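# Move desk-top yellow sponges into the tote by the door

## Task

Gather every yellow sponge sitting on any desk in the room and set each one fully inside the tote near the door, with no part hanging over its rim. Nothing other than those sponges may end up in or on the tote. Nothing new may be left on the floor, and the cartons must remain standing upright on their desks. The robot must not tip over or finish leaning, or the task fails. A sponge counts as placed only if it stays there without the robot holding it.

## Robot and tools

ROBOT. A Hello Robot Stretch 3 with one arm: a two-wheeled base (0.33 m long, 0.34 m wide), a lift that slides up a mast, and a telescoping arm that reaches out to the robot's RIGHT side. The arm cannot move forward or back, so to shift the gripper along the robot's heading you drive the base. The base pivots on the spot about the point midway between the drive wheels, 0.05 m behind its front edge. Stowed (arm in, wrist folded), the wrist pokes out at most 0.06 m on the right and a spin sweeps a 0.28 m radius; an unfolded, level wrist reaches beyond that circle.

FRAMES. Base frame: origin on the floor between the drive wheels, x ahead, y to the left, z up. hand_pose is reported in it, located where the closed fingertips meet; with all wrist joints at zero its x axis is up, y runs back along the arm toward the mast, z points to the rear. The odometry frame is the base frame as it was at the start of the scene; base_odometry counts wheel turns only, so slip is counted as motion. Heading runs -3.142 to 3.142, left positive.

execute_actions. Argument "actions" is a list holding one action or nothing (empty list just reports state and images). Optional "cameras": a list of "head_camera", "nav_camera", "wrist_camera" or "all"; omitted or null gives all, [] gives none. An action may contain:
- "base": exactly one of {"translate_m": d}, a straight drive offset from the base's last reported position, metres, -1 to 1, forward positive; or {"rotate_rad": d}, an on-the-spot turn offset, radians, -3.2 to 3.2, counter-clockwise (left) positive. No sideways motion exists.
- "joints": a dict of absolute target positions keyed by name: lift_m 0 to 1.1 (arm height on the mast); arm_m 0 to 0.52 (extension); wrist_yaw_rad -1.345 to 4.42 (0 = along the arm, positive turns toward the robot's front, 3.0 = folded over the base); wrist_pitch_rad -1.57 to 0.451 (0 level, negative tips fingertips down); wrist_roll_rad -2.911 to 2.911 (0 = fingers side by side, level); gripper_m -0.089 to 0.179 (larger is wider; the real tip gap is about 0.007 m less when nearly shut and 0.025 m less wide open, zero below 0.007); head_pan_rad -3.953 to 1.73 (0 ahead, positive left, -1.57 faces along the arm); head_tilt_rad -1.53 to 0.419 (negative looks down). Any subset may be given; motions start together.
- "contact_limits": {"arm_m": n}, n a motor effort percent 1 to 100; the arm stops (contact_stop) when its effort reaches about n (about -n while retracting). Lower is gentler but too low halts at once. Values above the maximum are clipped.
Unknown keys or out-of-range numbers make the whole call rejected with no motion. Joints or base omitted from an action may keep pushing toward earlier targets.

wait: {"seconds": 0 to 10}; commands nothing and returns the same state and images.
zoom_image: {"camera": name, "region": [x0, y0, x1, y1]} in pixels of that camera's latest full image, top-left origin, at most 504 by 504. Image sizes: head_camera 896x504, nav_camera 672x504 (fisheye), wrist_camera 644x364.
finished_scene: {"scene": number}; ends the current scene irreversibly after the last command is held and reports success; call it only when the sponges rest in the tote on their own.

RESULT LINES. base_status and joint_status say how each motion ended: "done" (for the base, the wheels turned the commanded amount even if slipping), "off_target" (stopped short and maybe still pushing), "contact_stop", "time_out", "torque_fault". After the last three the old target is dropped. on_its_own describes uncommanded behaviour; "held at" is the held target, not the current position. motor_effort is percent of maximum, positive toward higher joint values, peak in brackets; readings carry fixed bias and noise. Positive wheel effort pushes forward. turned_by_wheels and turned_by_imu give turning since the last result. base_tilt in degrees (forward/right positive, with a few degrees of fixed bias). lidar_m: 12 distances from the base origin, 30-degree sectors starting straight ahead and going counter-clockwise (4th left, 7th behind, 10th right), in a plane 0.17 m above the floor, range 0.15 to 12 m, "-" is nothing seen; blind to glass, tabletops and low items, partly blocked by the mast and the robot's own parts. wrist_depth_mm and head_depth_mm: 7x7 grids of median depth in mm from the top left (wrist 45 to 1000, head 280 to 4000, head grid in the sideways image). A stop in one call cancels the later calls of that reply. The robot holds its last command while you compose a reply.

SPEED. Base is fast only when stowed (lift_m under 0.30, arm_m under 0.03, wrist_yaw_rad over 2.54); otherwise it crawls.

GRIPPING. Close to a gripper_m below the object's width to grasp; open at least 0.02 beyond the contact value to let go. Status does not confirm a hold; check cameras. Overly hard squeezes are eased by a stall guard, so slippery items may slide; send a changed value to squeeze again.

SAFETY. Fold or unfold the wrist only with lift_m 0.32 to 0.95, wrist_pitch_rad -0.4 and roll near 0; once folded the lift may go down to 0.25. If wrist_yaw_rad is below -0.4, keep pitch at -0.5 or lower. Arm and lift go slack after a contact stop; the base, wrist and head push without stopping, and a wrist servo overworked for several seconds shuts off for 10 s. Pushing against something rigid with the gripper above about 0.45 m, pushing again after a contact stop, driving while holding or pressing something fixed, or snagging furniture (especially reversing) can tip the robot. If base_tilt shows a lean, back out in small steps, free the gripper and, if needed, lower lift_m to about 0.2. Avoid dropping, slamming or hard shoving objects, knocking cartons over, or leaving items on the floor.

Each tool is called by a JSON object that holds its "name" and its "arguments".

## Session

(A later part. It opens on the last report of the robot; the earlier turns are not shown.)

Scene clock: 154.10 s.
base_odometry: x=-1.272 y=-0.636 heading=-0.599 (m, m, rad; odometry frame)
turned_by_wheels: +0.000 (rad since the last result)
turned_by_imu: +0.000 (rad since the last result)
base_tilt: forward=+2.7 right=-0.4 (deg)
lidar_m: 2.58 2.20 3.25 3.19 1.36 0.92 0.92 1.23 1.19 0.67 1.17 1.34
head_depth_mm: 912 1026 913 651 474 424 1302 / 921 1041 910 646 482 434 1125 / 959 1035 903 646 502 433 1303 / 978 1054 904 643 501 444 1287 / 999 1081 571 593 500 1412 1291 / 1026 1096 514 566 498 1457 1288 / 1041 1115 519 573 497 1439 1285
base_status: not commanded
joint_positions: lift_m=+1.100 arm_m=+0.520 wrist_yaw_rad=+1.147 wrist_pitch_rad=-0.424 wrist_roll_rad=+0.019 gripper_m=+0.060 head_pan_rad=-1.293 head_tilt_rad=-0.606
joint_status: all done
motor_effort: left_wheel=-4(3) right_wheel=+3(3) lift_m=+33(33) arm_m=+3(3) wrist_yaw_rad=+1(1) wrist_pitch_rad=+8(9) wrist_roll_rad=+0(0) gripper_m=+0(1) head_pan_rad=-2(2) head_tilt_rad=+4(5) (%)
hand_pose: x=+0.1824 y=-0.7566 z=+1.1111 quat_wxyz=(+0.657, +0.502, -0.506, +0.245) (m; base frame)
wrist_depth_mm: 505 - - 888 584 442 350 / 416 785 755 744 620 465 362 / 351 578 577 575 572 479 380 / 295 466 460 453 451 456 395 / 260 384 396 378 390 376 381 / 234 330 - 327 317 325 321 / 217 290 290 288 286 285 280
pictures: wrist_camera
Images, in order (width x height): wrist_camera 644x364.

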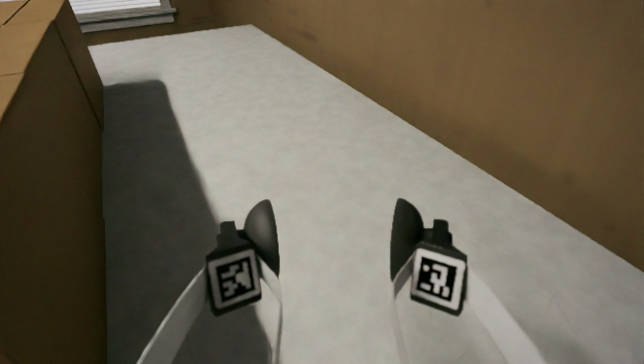

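{"name": "execute_actions", "arguments": {"actions": [{"joints":{"wrist_yaw_rad":-0.95,"wrist_pitch_rad":-0.7,"arm_m":0.33,"gripper_m":0.14,"head_pan_rad":-1.6,"head_tilt_rad":-0.75}}], "cameras": ["wrist_camera","head_camera"]}}

Scene clock: 157.23 s.
base_odometry: x=-1.272 y=-0.636 heading=-0.599 (m, m, rad; odometry frame)
turned_by_wheels: +0.000 (rad since the last result)
turned_by_imu: +0.000 (rad since the last result)
base_tilt: forward=+2.6 right=-0.5 (deg)
lidar_m: 2.58 2.20 3.26 3.20 1.36 0.92 0.92 1.23 1.19 0.67 1.17 1.33
head_depth_mm: 990 1088 1261 564 471 1392 1214 / 1013 1116 699 529 471 1392 1210 / - 837 671 511 456 1393 1213 / - 872 669 495 456 1305 1187 / 979 918 668 508 454 1384 1206 / 962 912 665 523 453 1379 1206 / 958 907 661 522 441 1376 1199
base_status: not commanded
joint_positions: lift_m=+1.100 arm_m=+0.330 wrist_yaw_rad=-0.948 wrist_pitch_rad=-0.710 wrist_roll_rad=+0.019 gripper_m=+0.140 head_pan_rad=-1.593 head_tilt_rad=-0.741
joint_status: all done
motor_effort: left_wheel=-4(4) right_wheel=+4(3) lift_m=+33(33) arm_m=-5(6) wrist_yaw_rad=-1(1) wrist_pitch_rad=+3(6) wrist_roll_rad=+1(0) gripper_m=+1(86) head_pan_rad=-3(16) head_tilt_rad=-4(19) (%)
hand_pose: x=-0.1666 y=-0.5795 z=+1.0533 quat_wxyz=(+0.471, -0.088, -0.706, -0.521) (m; base frame)
wrist_depth_mm: 488 597 763 - - 941 832 / 519 634 833 - - - 890 / 361 682 913 - - - - / 314 319 - - - - - / 281 287 - - - - - / 255 - 254 - - - - / 236 232 232 232 - - -
pictures: head_camera (sideways: a quarter turn clockwise sets it upright), wrist_camera
Images, in order (width x height): head_camera 896x504, wrist_camera 644x364.

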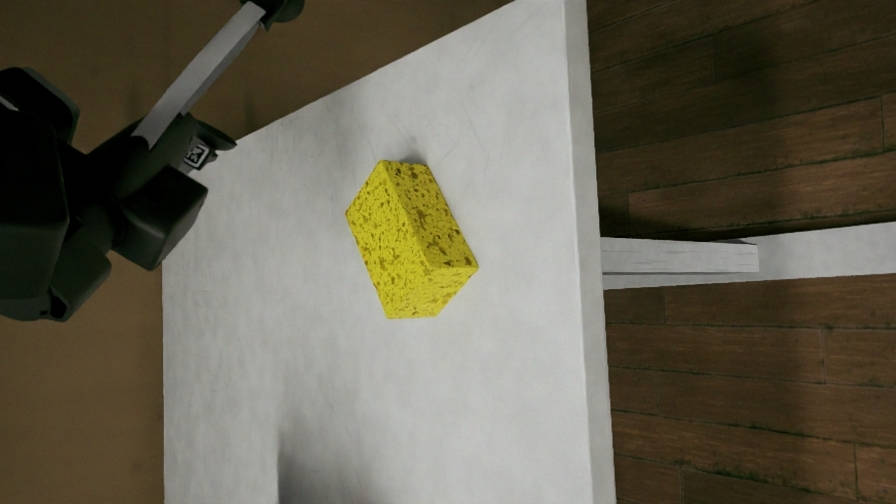

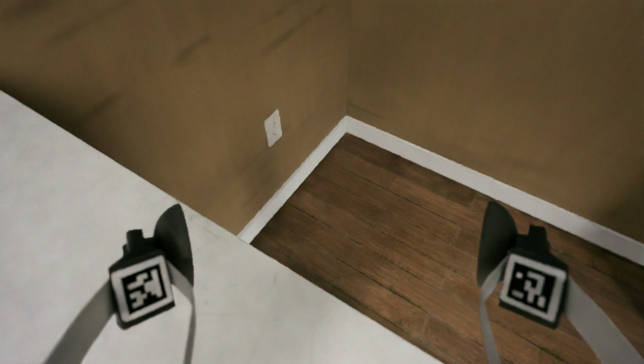

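{"name": "execute_actions", "arguments": {"actions": [{"joints":{"wrist_pitch_rad":-1.3}}], "cameras": ["wrist_camera","head_camera"]}}

Scene clock: 159.27 s.
base_odometry: x=-1.272 y=-0.636 heading=-0.599 (m, m, rad; odometry frame)
turned_by_wheels: +0.000 (rad since the last result)
turned_by_imu: +0.000 (rad since the last result)
base_tilt: forward=+2.6 right=-0.5 (deg)
lidar_m: 2.59 2.19 3.26 3.19 1.36 0.92 0.92 1.23 1.19 0.67 1.17 1.34
head_depth_mm: 987 1101 1247 563 472 1401 1212 / 983 1095 730 512 470 1384 1206 / - 928 646 511 457 1386 1210 / - - 646 495 456 1311 1184 / 980 869 668 508 454 1387 1202 / 960 911 664 522 452 1384 1201 / 954 906 661 520 441 1375 1201
base_status: not commanded
joint_positions: lift_m=+1.100 arm_m=+0.330 wrist_yaw_rad=-0.948 wrist_pitch_rad=-1.297 wrist_roll_rad=+0.019 gripper_m=+0.140 head_pan_rad=-1.593 head_tilt_rad=-0.741
joint_status: all done
motor_effort: left_wheel=-4(4) right_wheel=+3(3) lift_m=+32(33) arm_m=-5(6) wrist_yaw_rad=-3(3) wrist_pitch_rad=-1(3) wrist_roll_rad=+0(0) gripper_m=+0(1) head_pan_rad=-4(2) head_tilt_rad=-3(3) (%)
hand_pose: x=-0.0589 y=-0.5020 z=+0.9853 quat_wxyz=(+0.300, +0.117, -0.699, -0.639) (m; base frame)
wrist_depth_mm: 205 204 202 203 - - - / 202 203 202 200 200 - - / 201 201 200 199 198 197 - / 199 199 198 197 196 196 195 / 198 198 196 158 194 194 195 / 195 - 195 150 150 - 191 / 195 194 194 150 149 192 191
pictures: head_camera (sideways: a quarter turn clockwise sets it upright), wrist_camera
Images, in order (width x height): head_camera 896x504, wrist_camera 644x364.

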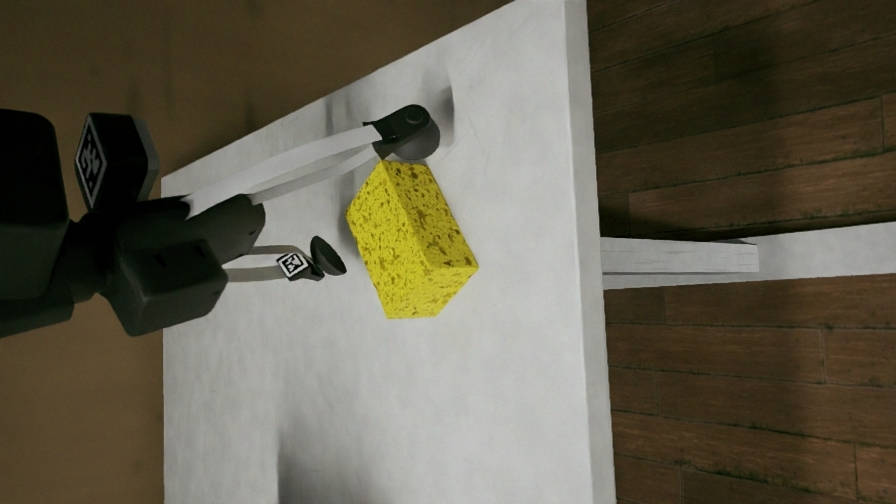

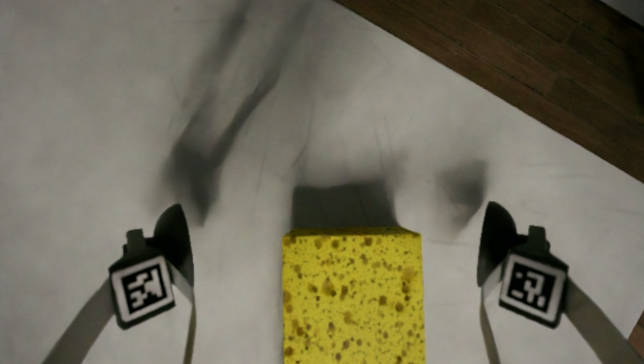

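{"name": "execute_actions", "arguments": {"actions": [{"joints":{"wrist_pitch_rad":-1.5,"gripper_m":0.11}}], "cameras": ["wrist_camera"]}}

Scene clock: 160.97 s.
base_odometry: x=-1.272 y=-0.636 heading=-0.599 (m, m, rad; odometry frame)
turned_by_wheels: +0.000 (rad since the last result)
turned_by_imu: +0.000 (rad since the last result)
base_tilt: forward=+2.6 right=-0.4 (deg)
lidar_m: 2.58 2.20 3.26 3.19 1.36 0.93 0.93 1.23 1.19 0.67 1.17 1.34
head_depth_mm: 992 1102 1249 563 472 1395 1213 / 991 1092 701 529 471 1393 1214 / 992 877 672 511 457 1397 1211 / - - 669 491 455 1301 1186 / 967 828 680 508 454 1381 1209 / 960 912 665 522 453 1381 1206 / 954 910 662 521 441 1376 1203
base_status: not commanded
joint_positions: lift_m=+1.100 arm_m=+0.330 wrist_yaw_rad=-0.948 wrist_pitch_rad=-1.493 wrist_roll_rad=+0.019 gripper_m=+0.110 head_pan_rad=-1.593 head_tilt_rad=-0.741
joint_status: all done
motor_effort: left_wheel=-4(4) right_wheel=+3(3) lift_m=+33(32) arm_m=-5(5) wrist_yaw_rad=-1(2) wrist_pitch_rad=-2(3) wrist_roll_rad=+0(0) gripper_m=+0(85) head_pan_rad=-2(3) head_tilt_rad=-4(4) (%)
hand_pose: x=-0.0182 y=-0.4727 z=+0.9812 quat_wxyz=(+0.236, +0.185, -0.683, -0.666) (m; base frame)
wrist_depth_mm: 178 178 177 177 176 176 - / 182 182 180 180 180 179 179 / 185 185 185 141 182 183 182 / 189 189 188 143 143 187 186 / 193 192 193 146 147 190 189 / 198 197 197 150 150 - - / 203 202 202 153 153 199 -
pictures: wrist_camera
Images, in order (width x height): wrist_camera 644x364.

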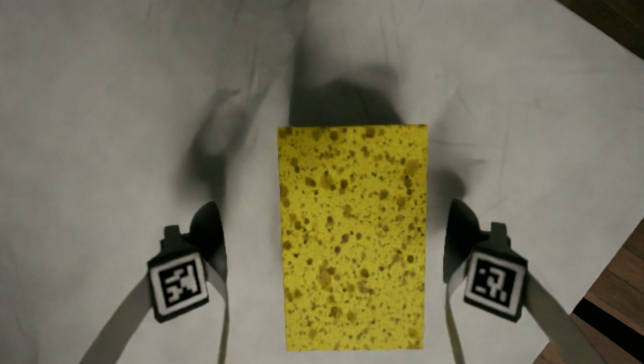

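{"name": "execute_actions", "arguments": {"actions": [{"joints":{"lift_m":1.096,"arm_m":0.321,"gripper_m":0.0}}], "cameras": ["wrist_camera"]}}

Scene clock: 163.53 s.
base_odometry: x=-1.272 y=-0.636 heading=-0.599 (m, m, rad; odometry frame)
turned_by_wheels: +0.000 (rad since the last result)
turned_by_imu: +0.000 (rad since the last result)
base_tilt: forward=+2.6 right=-0.4 (deg)
lidar_m: 2.59 2.19 3.27 3.19 1.36 0.93 0.92 1.22 1.19 0.67 1.17 1.34
head_depth_mm: 988 1101 1255 564 471 1392 1212 / 998 1095 701 529 470 1388 1215 / 1006 858 673 511 456 1388 1211 / - - 645 494 455 1303 1185 / 966 828 666 508 455 1379 1203 / 962 909 666 522 453 1380 1201 / 957 908 664 521 441 1381 1203
base_status: not commanded
joint_positions: lift_m=+1.096 arm_m=+0.321 wrist_yaw_rad=-0.948 wrist_pitch_rad=-1.493 wrist_roll_rad=+0.019 gripper_m=+0.001 head_pan_rad=-1.593 head_tilt_rad=-0.741
joint_status: all done
motor_effort: left_wheel=-4(4) right_wheel=+3(3) lift_m=+25(27) arm_m=-5(6) wrist_yaw_rad=-1(3) wrist_pitch_rad=-2(2) wrist_roll_rad=+0(0) gripper_m=-21(100) head_pan_rad=-3(2) head_tilt_rad=-5(4) (%)
hand_pose: x=-0.0181 y=-0.4637 z=+0.9775 quat_wxyz=(+0.236, +0.185, -0.683, -0.666) (m; base frame)
wrist_depth_mm: 174 174 174 173 173 172 173 / 179 178 178 177 176 176 176 / 181 181 181 133 179 180 179 / 186 185 184 136 182 183 182 / 190 189 187 138 138 187 187 / 194 194 192 142 142 190 - / 199 199 197 145 194 195 -
pictures: wrist_camera
Images, in order (width x height): wrist_camera 644x364.

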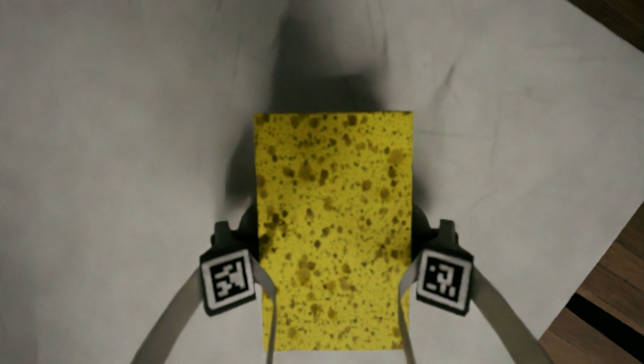

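{"name": "execute_actions", "arguments": {"actions": [{"base":{"rotate_rad":-1.478},"joints":{"lift_m":1.1,"arm_m":0.1}}], "cameras": ["nav_camera"]}}

{"name": "execute_actions", "arguments": {"actions": [{"base":{"translate_m":-1.0},"joints":{"lift_m":0.36,"wrist_yaw_rad":-0.7,"head_pan_rad":-2.4,"head_tilt_rad":-0.9}}], "cameras": ["head_camera","nav_camera"]}}

Scene clock: 170.90 s.
base_odometry: x=-1.272 y=-0.636 heading=-2.076 (m, m, rad; odometry frame)
turned_by_wheels: -1.478 (rad since the last result)
turned_by_imu: -1.455 (rad since the last result)
base_tilt: forward=+2.6 right=-0.5 (deg)
lidar_m: 0.67 1.20 1.34 2.20 2.74 3.05 3.65 1.36 0.92 1.20 1.27 1.16
head_depth_mm: - - 989 1399 1517 1382 1216 / - - - 1381 1400 1372 1213 / - - - 1468 362 - 1209 / - - - - 347 317 1208 / - - - - 1628 1300 1199 / 1012 1163 1260 1528 1623 1380 1206 / 1030 1150 1297 1500 1606 1380 1205
base_status: done
joint_positions: lift_m=+1.100 arm_m=+0.100 wrist_yaw_rad=-0.948 wrist_pitch_rad=-1.495 wrist_roll_rad=+0.019 gripper_m=+0.001 head_pan_rad=-1.593 head_tilt_rad=-0.741
joint_status: all done
motor_effort: left_wheel=+2(9) right_wheel=-3(8) lift_m=+33(35) arm_m=-4(6) wrist_yaw_rad=-2(2) wrist_pitch_rad=-1(1) wrist_roll_rad=+1(1) gripper_m=-21(22) head_pan_rad=-2(3) head_tilt_rad=-4(5) (%)
hand_pose: x=-0.0177 y=-0.2424 z=+0.9812 quat_wxyz=(+0.236, +0.185, -0.683, -0.666) (m; base frame)
wrist_depth_mm: - - - - - - - / - - - - - - - / - - - 133 134 - - / - - - 136 135 - - / - - - 139 138 - - / - - - 142 141 - - / - - - 145 - - -
pictures: nav_camera (sideways: a quarter turn counterclockwise sets it upright)
Images, in order (width x height): nav_camera 672x504.

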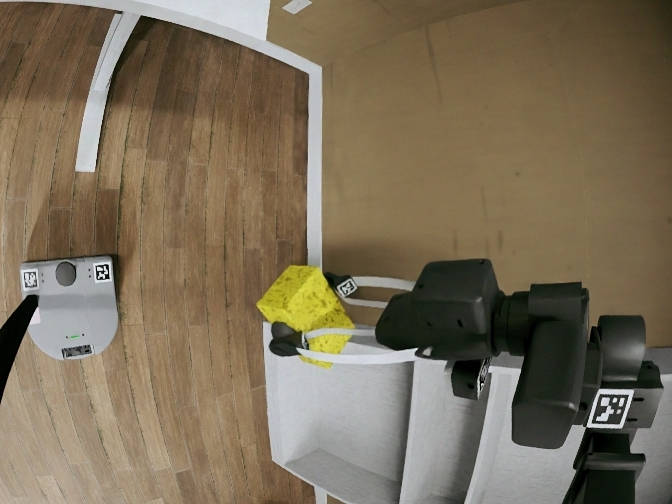

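Scene clock: 182.17 s.
base_odometry: x=-0.788 y=+0.239 heading=-2.076 (m, m, rad; odometry frame)
turned_by_wheels: +0.000 (rad since the last result)
turned_by_imu: -0.001 (rad since the last result)
base_tilt: forward=+2.6 right=-0.5 (deg)
lidar_m: 1.67 2.06 2.71 2.21 2.37 2.32 2.18 1.48 1.15 0.81 1.10 1.72
head_depth_mm: 1936 2268 2028 1702 1463 1288 1152 / 1687 2013 2019 1704 1465 1286 1154 / 1530 1761 1959 1699 1428 1294 1146 / 1383 1582 1862 1701 1409 1278 1167 / 1271 1435 1665 1685 1404 1289 1184 / 1200 1345 1524 1646 1448 1282 - / 1112 1235 1392 1562 1452 1283 1160
base_status: done
joint_positions: lift_m=+0.360 arm_m=+0.100 wrist_yaw_rad=-0.703 wrist_pitch_rad=-1.495 wrist_roll_rad=+0.019 gripper_m=+0.001 head_pan_rad=-2.393 head_tilt_rad=-0.889
joint_status: all done
motor_effort: left_wheel=+3(6) right_wheel=-3(8) lift_m=+26(28) arm_m=-4(5) wrist_yaw_rad=+1(2) wrist_pitch_rad=-2(1) wrist_roll_rad=+0(0) gripper_m=-21(21) head_pan_rad=-2(27) head_tilt_rad=-5(22) (%)
hand_pose: x=-0.0186 y=-0.2416 z=+0.2416 quat_wxyz=(+0.315, +0.267, -0.655, -0.633) (m; base frame)
wrist_depth_mm: 371 376 373 374 371 370 368 / 380 383 381 380 380 378 380 / 392 390 389 134 384 385 382 / 401 398 398 136 136 - - / 408 411 405 139 138 - - / 419 410 - 142 141 - - / 429 426 421 145 145 - -
pictures: head_camera (sideways: a quarter turn clockwise sets it upright), nav_camera (sideways: a quarter turn counterclockwise sets it upright)
Images, in order (width x height): head_camera 896x504, nav_camera 672x504.

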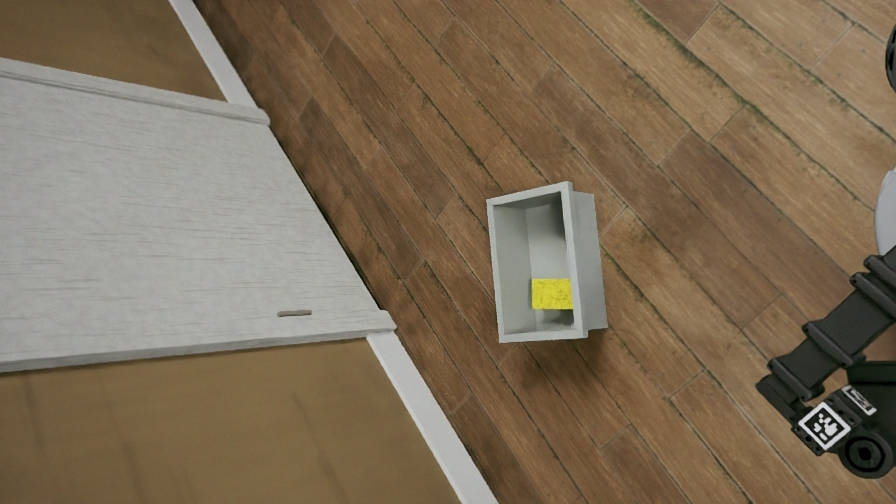

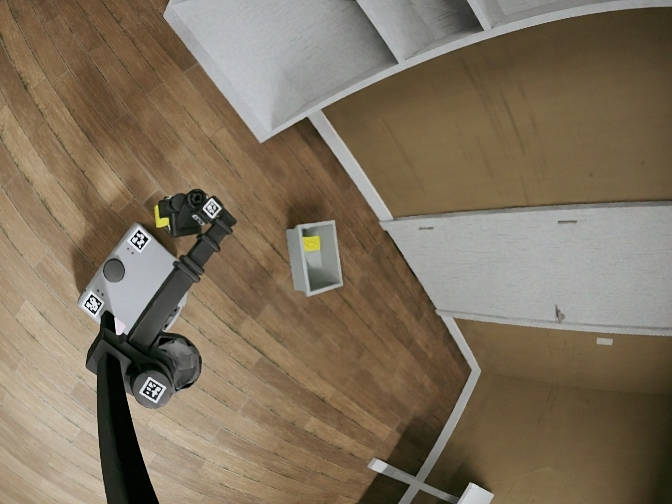

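{"name": "execute_actions", "arguments": {"actions": [{"base":{"translate_m":-0.638},"joints":{"lift_m":0.31,"arm_m":0.39,"head_pan_rad":-1.6,"head_tilt_rad":-1.1}}], "cameras": ["head_camera","wrist_camera"]}}

Scene clock: 190.73 s.
base_odometry: x=-0.479 y=+0.797 heading=-2.076 (m, m, rad; odometry frame)
turned_by_wheels: +0.000 (rad since the last result)
turned_by_imu: +0.001 (rad since the last result)
base_tilt: forward=+2.6 right=-0.5 (deg)
lidar_m: 2.31 2.62 2.43 2.25 2.68 1.58 1.55 1.42 1.08 1.07 0.96 1.57
head_depth_mm: 1040 1231 1512 1466 1330 1212 1117 / 1043 1231 1520 1466 1325 1210 - / 1063 1259 1538 1449 1307 1206 - / 1066 1260 1542 - 1270 1214 - / 1072 1270 1550 1442 1302 1196 1110 / 1073 1278 1543 1445 1315 1201 1106 / 1072 1274 1533 1450 1310 1204 1104
base_status: done
joint_positions: lift_m=+0.310 arm_m=+0.390 wrist_yaw_rad=-0.702 wrist_pitch_rad=-1.495 wrist_roll_rad=+0.019 gripper_m=+0.001 head_pan_rad=-1.607 head_tilt_rad=-1.087
joint_status: all done
motor_effort: left_wheel=+3(4) right_wheel=-3(8) lift_m=+26(25) arm_m=+4(5) wrist_yaw_rad=+2(1) wrist_pitch_rad=-2(1) wrist_roll_rad=+0(0) gripper_m=-21(21) head_pan_rad=+1(26) head_tilt_rad=-7(26) (%)
hand_pose: x=-0.0186 y=-0.5308 z=+0.1915 quat_wxyz=(+0.315, +0.267, -0.655, -0.633) (m; base frame)
wrist_depth_mm: 327 325 324 324 323 324 323 / 222 262 275 283 245 331 329 / 240 318 294 133 242 338 335 / 244 300 298 136 227 343 344 / 255 311 304 138 139 349 349 / 256 281 - 142 142 358 357 / 376 373 372 145 242 368 365
pictures: head_camera (sideways: a quarter turn clockwise sets it upright), wrist_camera
Images, in order (width x height): head_camera 896x504, wrist_camera 644x364.

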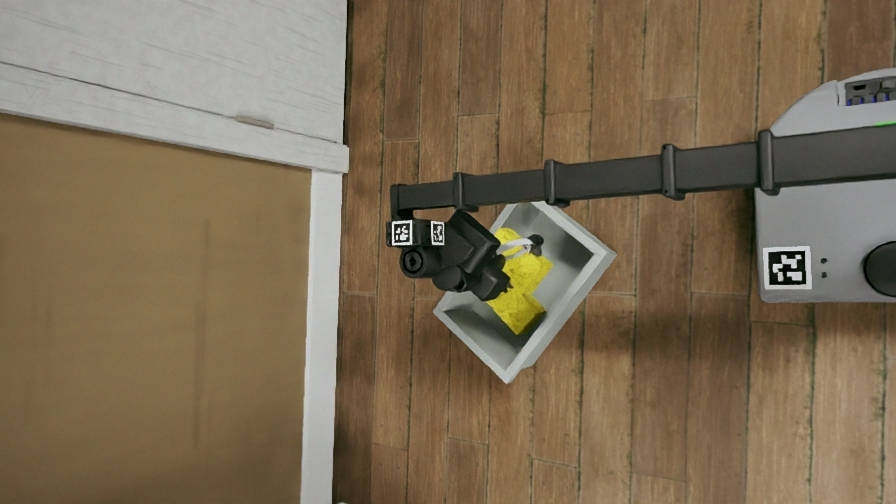

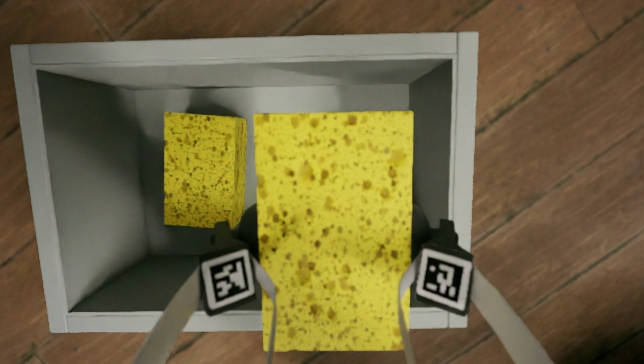

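{"name": "execute_actions", "arguments": {"actions": [{"joints":{"lift_m":0.152}}], "cameras": ["wrist_camera"]}}

{"name": "execute_actions", "arguments": {"actions": [{"joints":{"gripper_m":0.09}}], "cameras": ["wrist_camera"]}}

{"name": "execute_actions", "arguments": {"actions": [{"joints":{"lift_m":0.29,"head_pan_rad":-3.3,"head_tilt_rad":-0.5}}]}}

Scene clock: 194.30 s.
base_odometry: x=-0.479 y=+0.797 heading=-2.076 (m, m, rad; odometry frame)
turned_by_wheels: +0.000 (rad since the last result)
turned_by_imu: +0.000 (rad since the last result)
base_tilt: forward=+2.7 right=-0.5 (deg)
lidar_m: 2.30 2.62 2.43 2.26 2.69 1.57 1.55 1.42 1.08 1.07 0.96 1.57
head_depth_mm: 1039 1235 1505 1463 1333 1215 1114 / 1036 1234 1512 1469 1332 1208 - / 1066 1264 1532 1474 1334 1218 - / 1066 1261 1541 1479 1279 1211 - / 1069 1272 1548 1428 1306 1208 1109 / 1071 1279 1545 1447 1318 1205 1110 / 1079 1281 1531 1446 1310 1202 1107
base_status: not commanded
joint_positions: lift_m=+0.152 arm_m=+0.390 wrist_yaw_rad=-0.702 wrist_pitch_rad=-1.495 wrist_roll_rad=+0.019 gripper_m=+0.001 head_pan_rad=-1.607 head_tilt_rad=-1.087
joint_status: all done
motor_effort: left_wheel=+3(3) right_wheel=-3(2) lift_m=+26(26) arm_m=+3(4) wrist_yaw_rad=+2(2) wrist_pitch_rad=-1(1) wrist_roll_rad=+0(0) gripper_m=-20(22) head_pan_rad=+3(3) head_tilt_rad=-6(6) (%)
hand_pose: x=-0.0186 y=-0.5308 z=+0.0335 quat_wxyz=(+0.315, +0.267, -0.655, -0.633) (m; base frame)
wrist_depth_mm: 137 140 143 146 148 136 101 / 180 180 180 179 178 153 102 / 140 142 183 133 181 155 102 / 143 144 187 136 185 155 103 / 146 147 191 139 139 156 103 / 149 150 - 142 142 146 103 / 201 201 198 145 191 178 104
pictures: wrist_camera
Images, in order (width x height): wrist_camera 644x364.

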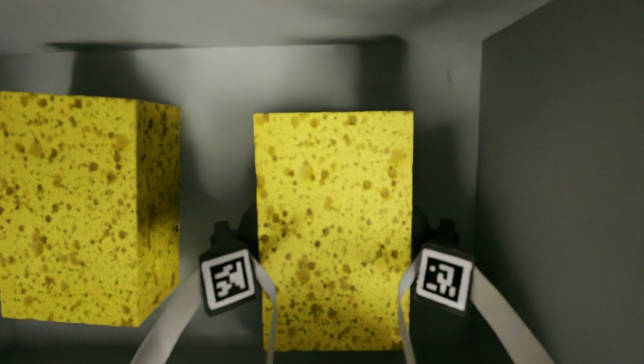

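Scene clock: 195.70 s.
base_odometry: x=-0.479 y=+0.797 heading=-2.076 (m, m, rad; odometry frame)
turned_by_wheels: +0.000 (rad since the last result)
turned_by_imu: +0.000 (rad since the last result)
base_tilt: forward=+2.6 right=-0.4 (deg)
lidar_m: 2.31 2.62 2.43 2.25 2.68 1.57 1.55 1.42 1.08 1.07 0.96 1.57
head_depth_mm: 1042 1235 1503 1469 1323 1212 1117 / 1042 1234 1518 1464 1327 1211 - / 1063 1256 1543 1472 1333 1219 - / 1065 1273 1536 1479 1273 1210 - / 1071 1273 1537 1430 1310 1207 1111 / 1073 1275 1544 1452 1317 1207 1112 / 1076 1279 1537 1448 1316 1199 1105
base_status: not commanded
joint_positions: lift_m=+0.152 arm_m=+0.390 wrist_yaw_rad=-0.702 wrist_pitch_rad=-1.495 wrist_roll_rad=+0.019 gripper_m=+0.090 head_pan_rad=-1.607 head_tilt_rad=-1.087
joint_status: all done
motor_effort: left_wheel=+3(3) right_wheel=-3(3) lift_m=+26(26) arm_m=+3(3) wrist_yaw_rad=+1(1) wrist_pitch_rad=-1(1) wrist_roll_rad=+1(0) gripper_m=+0(84) head_pan_rad=+2(2) head_tilt_rad=-7(6) (%)
hand_pose: x=-0.0186 y=-0.5308 z=+0.0335 quat_wxyz=(+0.315, +0.267, -0.655, -0.633) (m; base frame)
wrist_depth_mm: 138 140 143 146 148 136 101 / 180 181 180 180 179 153 102 / 140 142 183 140 181 154 102 / 143 144 187 142 185 156 103 / 147 147 190 145 146 146 103 / 150 150 196 149 149 136 103 / 201 200 199 152 194 171 101
pictures: wrist_camera
Images, in order (width x height): wrist_camera 644x364.

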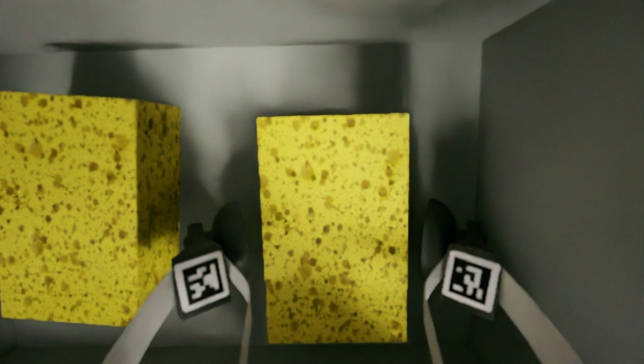

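Scene clock: 197.80 s.
base_odometry: x=-0.479 y=+0.797 heading=-2.076 (m, m, rad; odometry frame)
turned_by_wheels: +0.000 (rad since the last result)
turned_by_imu: +0.000 (rad since the last result)
base_tilt: forward=+2.7 right=-0.4 (deg)
lidar_m: 2.31 2.62 2.43 2.26 2.68 1.58 1.55 1.42 1.08 1.07 0.96 1.57
head_depth_mm: 1752 1899 1421 1446 2041 1683 1387 / 1745 1882 1415 1439 2114 1675 1387 / 1728 1855 1945 1506 2105 1674 1382 / 1709 1845 1916 1516 2021 1666 1383 / 1693 1826 1921 1511 2024 1656 1383 / 1680 1812 1942 2127 2099 1656 1379 / 1671 1802 1940 2116 2080 1655 1384
base_status: not commanded
joint_positions: lift_m=+0.290 arm_m=+0.390 wrist_yaw_rad=-0.702 wrist_pitch_rad=-1.495 wrist_roll_rad=+0.019 gripper_m=+0.090 head_pan_rad=-3.293 head_tilt_rad=-0.508
joint_status: all done
motor_effort: left_wheel=+3(3) right_wheel=-3(3) lift_m=+33(34) arm_m=+3(3) wrist_yaw_rad=+2(1) wrist_pitch_rad=-1(1) wrist_roll_rad=+0(0) gripper_m=+0(1) head_pan_rad=-3(29) head_tilt_rad=+4(38) (%)
hand_pose: x=-0.0186 y=-0.5308 z=+0.1712 quat_wxyz=(+0.315, +0.267, -0.655, -0.633) (m; base frame)
wrist_depth_mm: 308 305 305 197 196 303 305 / 219 261 272 283 244 309 312 / 239 296 315 274 313 316 315 / 238 294 286 281 319 321 324 / 235 314 329 286 326 330 330 / 235 284 271 275 267 338 338 / 225 223 224 232 229 349 344
pictures: head_camera (sideways: a quarter turn clockwise sets it upright), nav_camera (sideways: a quarter turn counterclockwise sets it upright), wrist_camera
Images, in order (width x height): head_camera 896x504, nav_camera 672x504, wrist_camera 644x364.

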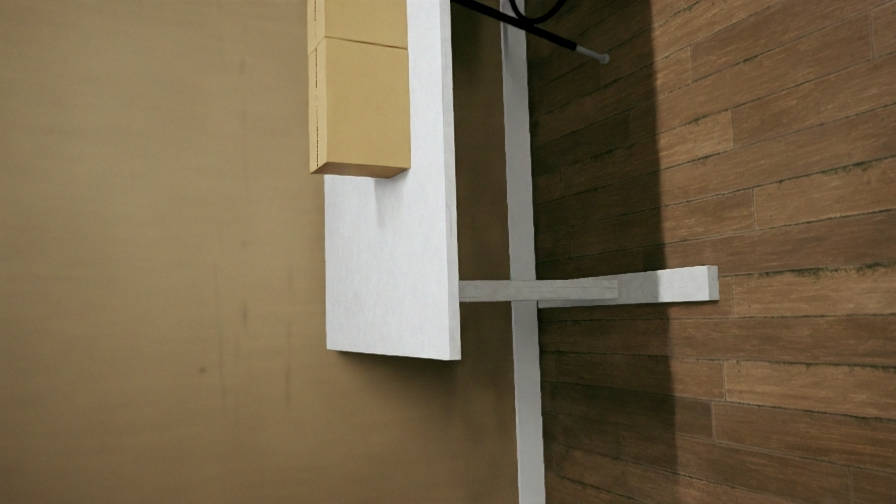

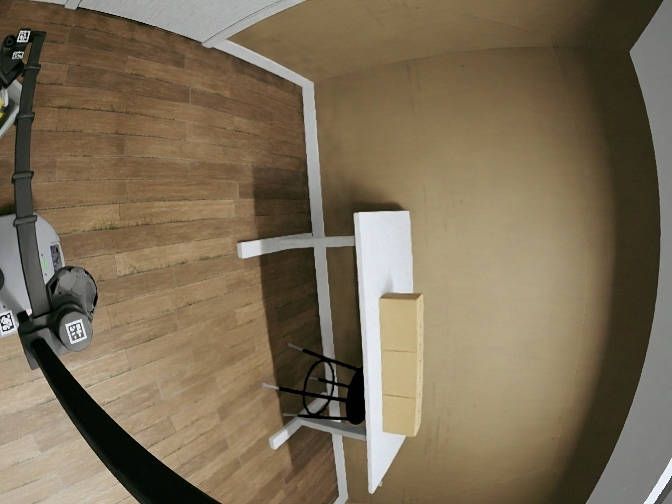

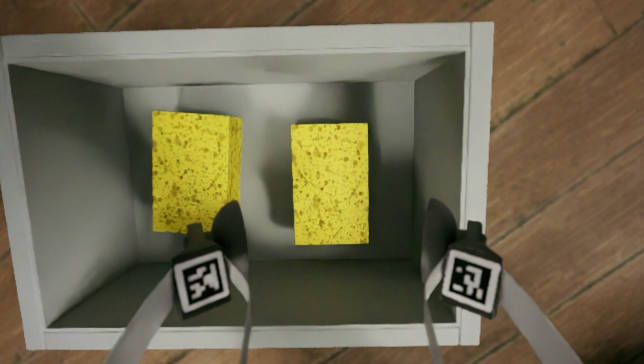

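{"name": "execute_actions", "arguments": {"actions": [{"base":{"rotate_rad":-0.484},"joints":{"lift_m":0.42,"arm_m":0.25,"wrist_yaw_rad":0.0}}], "cameras": []}}

{"name": "execute_actions", "arguments": {"actions": [{"base":{"translate_m":-1.0},"joints":{"lift_m":1.1,"arm_m":0.2,"wrist_pitch_rad":-1.0,"gripper_m":0.135,"head_pan_rad":-2.8,"head_tilt_rad":-0.9}}], "cameras": ["head_camera","nav_camera"]}}

Scene clock: 207.70 s.
base_odometry: x=-0.479 y=+0.797 heading=-2.560 (m, m, rad; odometry frame)
turned_by_wheels: -0.484 (rad since the last result)
turned_by_imu: -0.476 (rad since the last result)
base_tilt: forward=+2.6 right=-0.5 (deg)
lidar_m: 1.57 2.30 2.62 2.43 2.71 1.84 1.75 1.55 1.37 1.07 1.08 0.96
head_depth_mm: 2479 2720 2963 2868 2124 1686 1393 / 2324 2511 2629 2866 2089 1670 1381 / 2155 2354 1745 2236 2113 1666 1383 / 2035 2193 1620 1821 2041 1674 1376 / 1920 2068 1535 2358 2025 1664 1377 / 1835 1956 1468 2218 2095 1662 1377 / 1734 1841 1387 1400 2088 1656 1376
base_status: done
joint_positions: lift_m=+0.420 arm_m=+0.250 wrist_yaw_rad=-0.002 wrist_pitch_rad=-1.495 wrist_roll_rad=+0.019 gripper_m=+0.090 head_pan_rad=-3.293 head_tilt_rad=-0.507
joint_status: all done
motor_effort: left_wheel=+2(10) right_wheel=-2(10) lift_m=+33(34) arm_m=-5(5) wrist_yaw_rad=+1(1) wrist_pitch_rad=-1(1) wrist_roll_rad=+0(0) gripper_m=+0(0) head_pan_rad=-2(3) head_tilt_rad=+4(6) (%)
hand_pose: x=-0.0216 y=-0.3906 z=+0.3012 quat_wxyz=(+0.513, +0.476, -0.523, -0.486) (m; base frame)
wrist_depth_mm: 407 359 426 428 426 426 420 / 401 394 435 437 433 431 432 / 445 395 446 441 442 443 437 / 398 369 456 457 451 451 451 / 467 468 460 466 463 461 454 / 476 479 483 471 473 468 468 / 490 487 486 480 482 486 483
pictures: none
No camera images: the call's "cameras" was empty. Leave "cameras" out to get every camera's image.

Scene clock: 218.67 s.
base_odometry: x=+0.357 y=+1.347 heading=-2.560 (m, m, rad; odometry frame)
turned_by_wheels: +0.000 (rad since the last result)
turned_by_imu: +0.000 (rad since the last result)
base_tilt: forward=+2.6 right=-0.4 (deg)
lidar_m: 1.90 3.24 2.63 1.96 2.30 0.62 0.75 1.09 0.70 1.51 1.46 1.58
head_depth_mm: 1012 1091 611 628 649 1266 1154 / 1006 1085 611 620 646 1246 1153 / 996 1070 609 610 647 1246 1151 / 985 1058 605 601 645 1246 1166 / 981 1059 606 595 644 1219 1147 / 971 1052 620 604 640 1219 1144 / 965 1048 883 739 640 1185 1128
base_status: done
joint_positions: lift_m=+1.100 arm_m=+0.200 wrist_yaw_rad=-0.002 wrist_pitch_rad=-1.013 wrist_roll_rad=+0.019 gripper_m=+0.135 head_pan_rad=-2.807 head_tilt_rad=-0.889
joint_status: all done
motor_effort: left_wheel=+3(5) right_wheel=-3(9) lift_m=+33(34) arm_m=-5(5) wrist_yaw_rad=+0(1) wrist_pitch_rad=+4(4) wrist_roll_rad=+0(0) gripper_m=+0(86) head_pan_rad=+2(21) head_tilt_rad=-5(32) (%)
hand_pose: x=-0.0218 y=-0.4604 z=+1.0083 quat_wxyz=(+0.612, +0.340, -0.624, -0.347) (m; base frame)
wrist_depth_mm: - - - - - - 842 / - - - - - - 891 / - - - - - - 485 / - - - - - 463 462 / - - - - 445 448 437 / - - - - 431 418 422 / - - - - - 404 400
pictures: head_camera (sideways: a quarter turn clockwise sets it upright), nav_camera (sideways: a quarter turn counterclockwise sets it upright)
Images, in order (width x height): head_camera 896x504, nav_camera 672x504.

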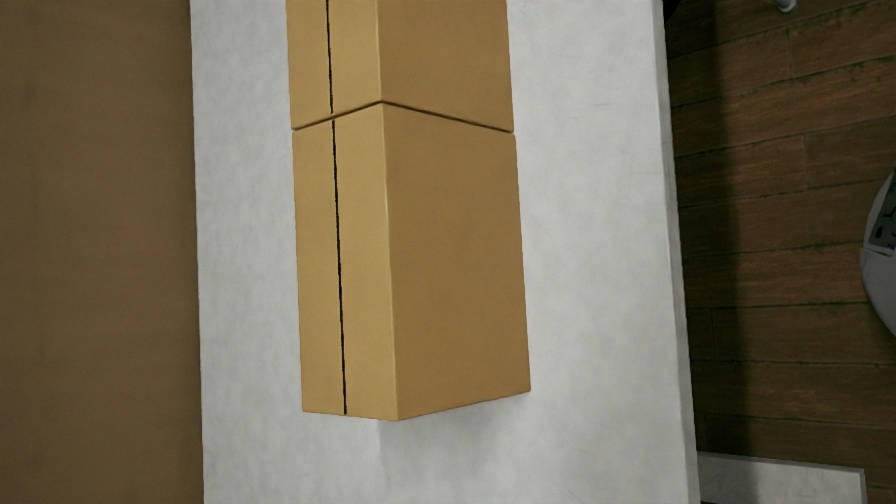

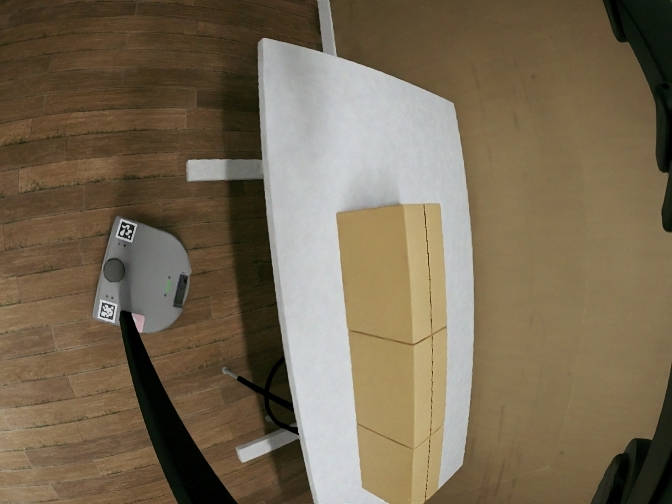

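{"name": "execute_actions", "arguments": {"actions": [{"base":{"rotate_rad":-1.3},"joints":{"arm_m":0.52,"wrist_yaw_rad":-0.9,"wrist_pitch_rad":-0.9,"head_pan_rad":-1.7,"head_tilt_rad":-0.7}}], "cameras": ["wrist_camera","nav_camera"]}}

Scene clock: 223.40 s.
base_odometry: x=+0.357 y=+1.347 heading=+2.423 (m, m, rad; odometry frame)
turned_by_wheels: -1.300 (rad since the last result)
turned_by_imu: -1.279 (rad since the last result)
base_tilt: forward=+2.6 right=-0.4 (deg)
lidar_m: 1.46 1.48 1.87 3.27 3.73 2.50 1.96 0.91 0.62 1.09 0.70 1.38
head_depth_mm: 1049 1178 1214 639 693 635 1167 / 1024 1143 1206 636 661 635 1210 / 995 1100 1186 634 631 633 1160 / 982 1092 1149 633 601 631 580 / - 1066 1129 631 576 629 567 / 930 1017 1097 918 556 615 554 / 899 988 1080 915 541 601 543
base_status: done
joint_positions: lift_m=+1.100 arm_m=+0.520 wrist_yaw_rad=-0.898 wrist_pitch_rad=-0.915 wrist_roll_rad=+0.019 gripper_m=+0.135 head_pan_rad=-1.707 head_tilt_rad=-0.705
joint_status: all done
motor_effort: left_wheel=+2(10) right_wheel=-2(8) lift_m=+33(32) arm_m=+3(4) wrist_yaw_rad=-1(3) wrist_pitch_rad=+5(6) wrist_roll_rad=+0(0) gripper_m=+0(0) head_pan_rad=+3(30) head_tilt_rad=+3(21) (%)
hand_pose: x=-0.1288 y=-0.7499 z=+1.0208 quat_wxyz=(+0.429, +0.001, -0.711, -0.557) (m; base frame)
wrist_depth_mm: 354 425 579 630 625 621 626 / 371 467 585 581 580 571 439 / 393 505 539 537 530 527 365 / 423 501 498 498 496 489 313 / 459 475 468 471 458 444 283 / 451 - 437 434 436 427 263 / 421 407 415 416 409 329 248
pictures: nav_camera (sideways: a quarter turn counterclockwise sets it upright), wrist_camera
Images, in order (width x height): nav_camera 672x504, wrist_camera 644x364.

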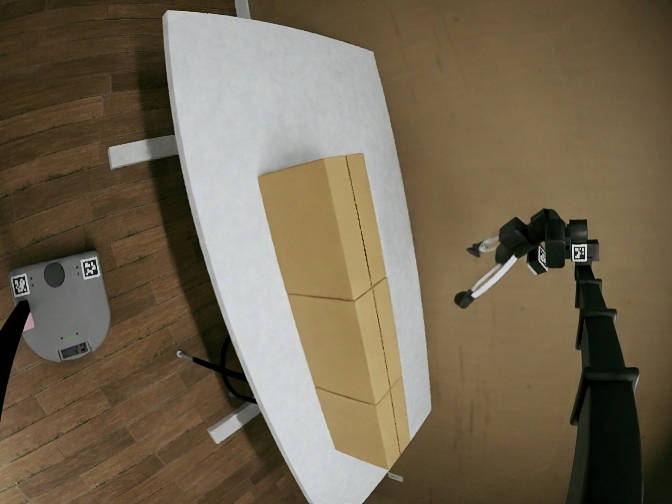

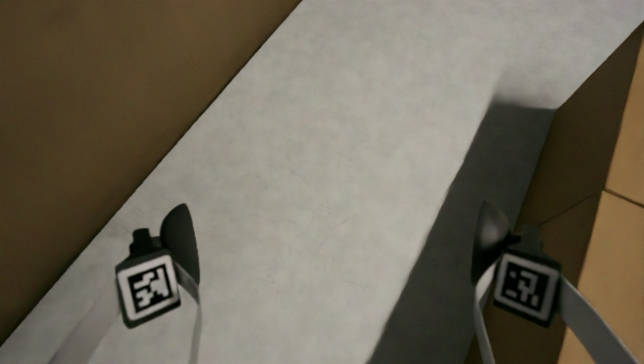

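{"name": "execute_actions", "arguments": {"actions": [{"joints":{"wrist_yaw_rad":0.2,"wrist_pitch_rad":-1.5}}], "cameras": ["wrist_camera"]}}

Scene clock: 225.47 s.
base_odometry: x=+0.357 y=+1.347 heading=+2.423 (m, m, rad; odometry frame)
turned_by_wheels: +0.000 (rad since the last result)
turned_by_imu: +0.000 (rad since the last result)
base_tilt: forward=+2.6 right=-0.4 (deg)
lidar_m: 1.46 1.48 1.86 3.23 3.73 2.49 1.96 0.91 0.62 1.10 0.70 1.37
head_depth_mm: 1055 1177 1213 636 694 633 1166 / 1025 1145 1207 637 661 634 1207 / 993 1110 1180 633 631 632 1162 / 974 1071 1152 632 601 629 580 / 949 1063 1127 630 578 630 567 / 911 1015 1099 916 557 615 554 / 898 987 1082 912 542 601 543
base_status: not commanded
joint_positions: lift_m=+1.100 arm_m=+0.520 wrist_yaw_rad=+0.197 wrist_pitch_rad=-1.493 wrist_roll_rad=+0.019 gripper_m=+0.135 head_pan_rad=-1.707 head_tilt_rad=-0.705
joint_status: all done
motor_effort: left_wheel=+3(3) right_wheel=-2(3) lift_m=+32(33) arm_m=+3(3) wrist_yaw_rad=+2(2) wrist_pitch_rad=-2(4) wrist_roll_rad=+0(1) gripper_m=+0(0) head_pan_rad=+2(2) head_tilt_rad=+4(3) (%)
hand_pose: x=-0.0224 y=-0.6605 z=+0.9812 quat_wxyz=(+0.559, +0.525, -0.474, -0.432) (m; base frame)
wrist_depth_mm: 392 391 393 386 390 386 386 / 402 400 397 396 397 398 395 / 407 412 405 403 401 404 400 / 416 419 414 417 413 414 411 / 427 424 420 418 424 420 416 / 437 - 323 330 334 320 361 / 448 255 255 254 254 254 260
pictures: wrist_camera
Images, in order (width x height): wrist_camera 644x364.

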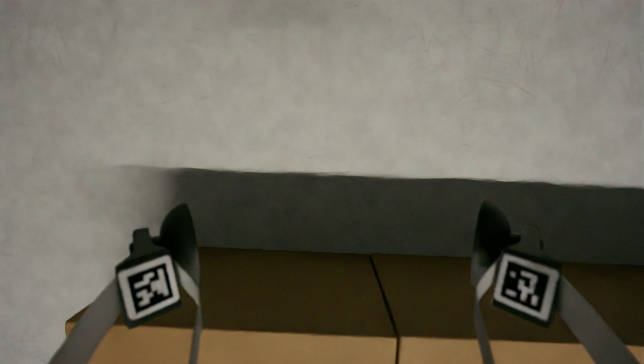

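{"name": "execute_actions", "arguments": {"actions": []}}

Scene clock: 229.13 s.
base_odometry: x=+0.357 y=+1.347 heading=+2.423 (m, m, rad; odometry frame)
turned_by_wheels: +0.000 (rad since the last result)
turned_by_imu: +0.000 (rad since the last result)
base_tilt: forward=+2.7 right=-0.4 (deg)
lidar_m: 1.46 1.49 1.87 3.26 3.73 2.48 1.95 0.91 0.62 1.10 0.70 1.37
head_depth_mm: 1052 1178 1214 638 694 635 1172 / 1027 1140 1207 637 660 633 1211 / 997 1108 1181 634 631 634 1162 / 972 1075 1148 632 601 631 579 / 945 1069 1131 632 578 628 567 / 912 1016 1097 914 556 614 554 / 901 986 1079 913 542 601 543
base_status: not commanded
joint_positions: lift_m=+1.100 arm_m=+0.520 wrist_yaw_rad=+0.197 wrist_pitch_rad=-1.493 wrist_roll_rad=+0.019 gripper_m=+0.135 head_pan_rad=-1.707 head_tilt_rad=-0.705
joint_status: all done
motor_effort: left_wheel=+3(3) right_wheel=-2(3) lift_m=+32(33) arm_m=+3(3) wrist_yaw_rad=+2(2) wrist_pitch_rad=-2(4) wrist_roll_rad=+0(1) gripper_m=+0(0) head_pan_rad=+2(2) head_tilt_rad=+4(3) (%)
hand_pose: x=-0.0224 y=-0.6605 z=+0.9812 quat_wxyz=(+0.559, +0.525, -0.474, -0.432) (m; base frame)
wrist_depth_mm: 394 394 391 388 391 386 384 / 401 398 394 397 399 396 393 / 411 407 405 406 405 402 400 / 415 413 415 414 412 408 411 / 425 426 424 421 423 417 422 / 437 - 321 333 337 321 358 / 447 256 256 256 253 253 257
pictures: head_camera (sideways: a quarter turn clockwise sets it upright), nav_camera (sideways: a quarter turn counterclockwise sets it upright), wrist_camera
Images, in order (width x height): head_camera 896x504, nav_camera 672x504, wrist_camera 644x364.

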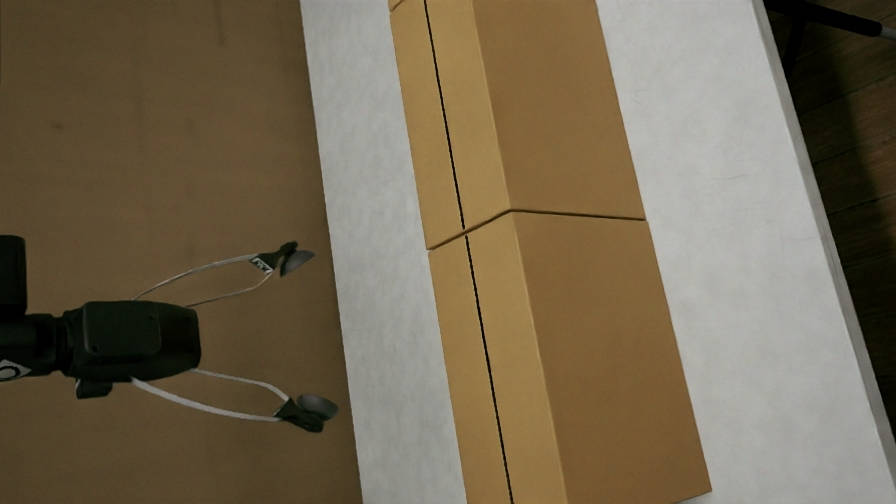

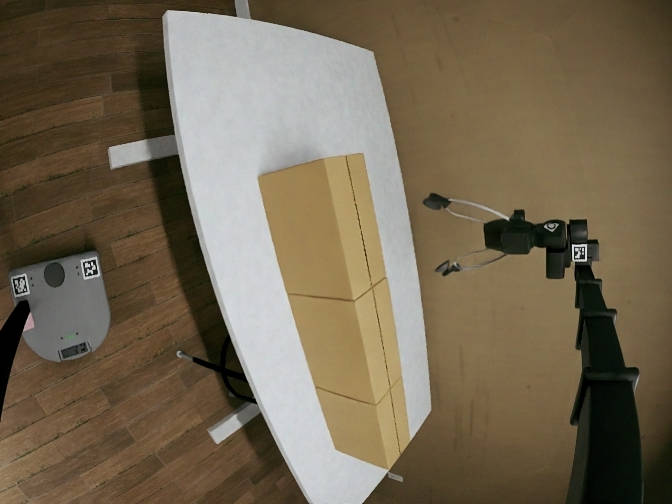

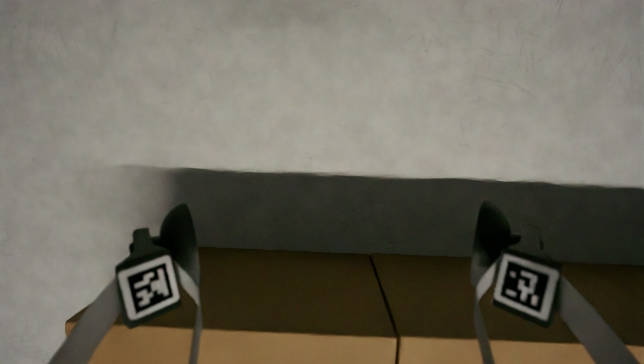

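{"name": "finished_scene", "arguments": {"scene": 1}}

The scene is finished: the task was done.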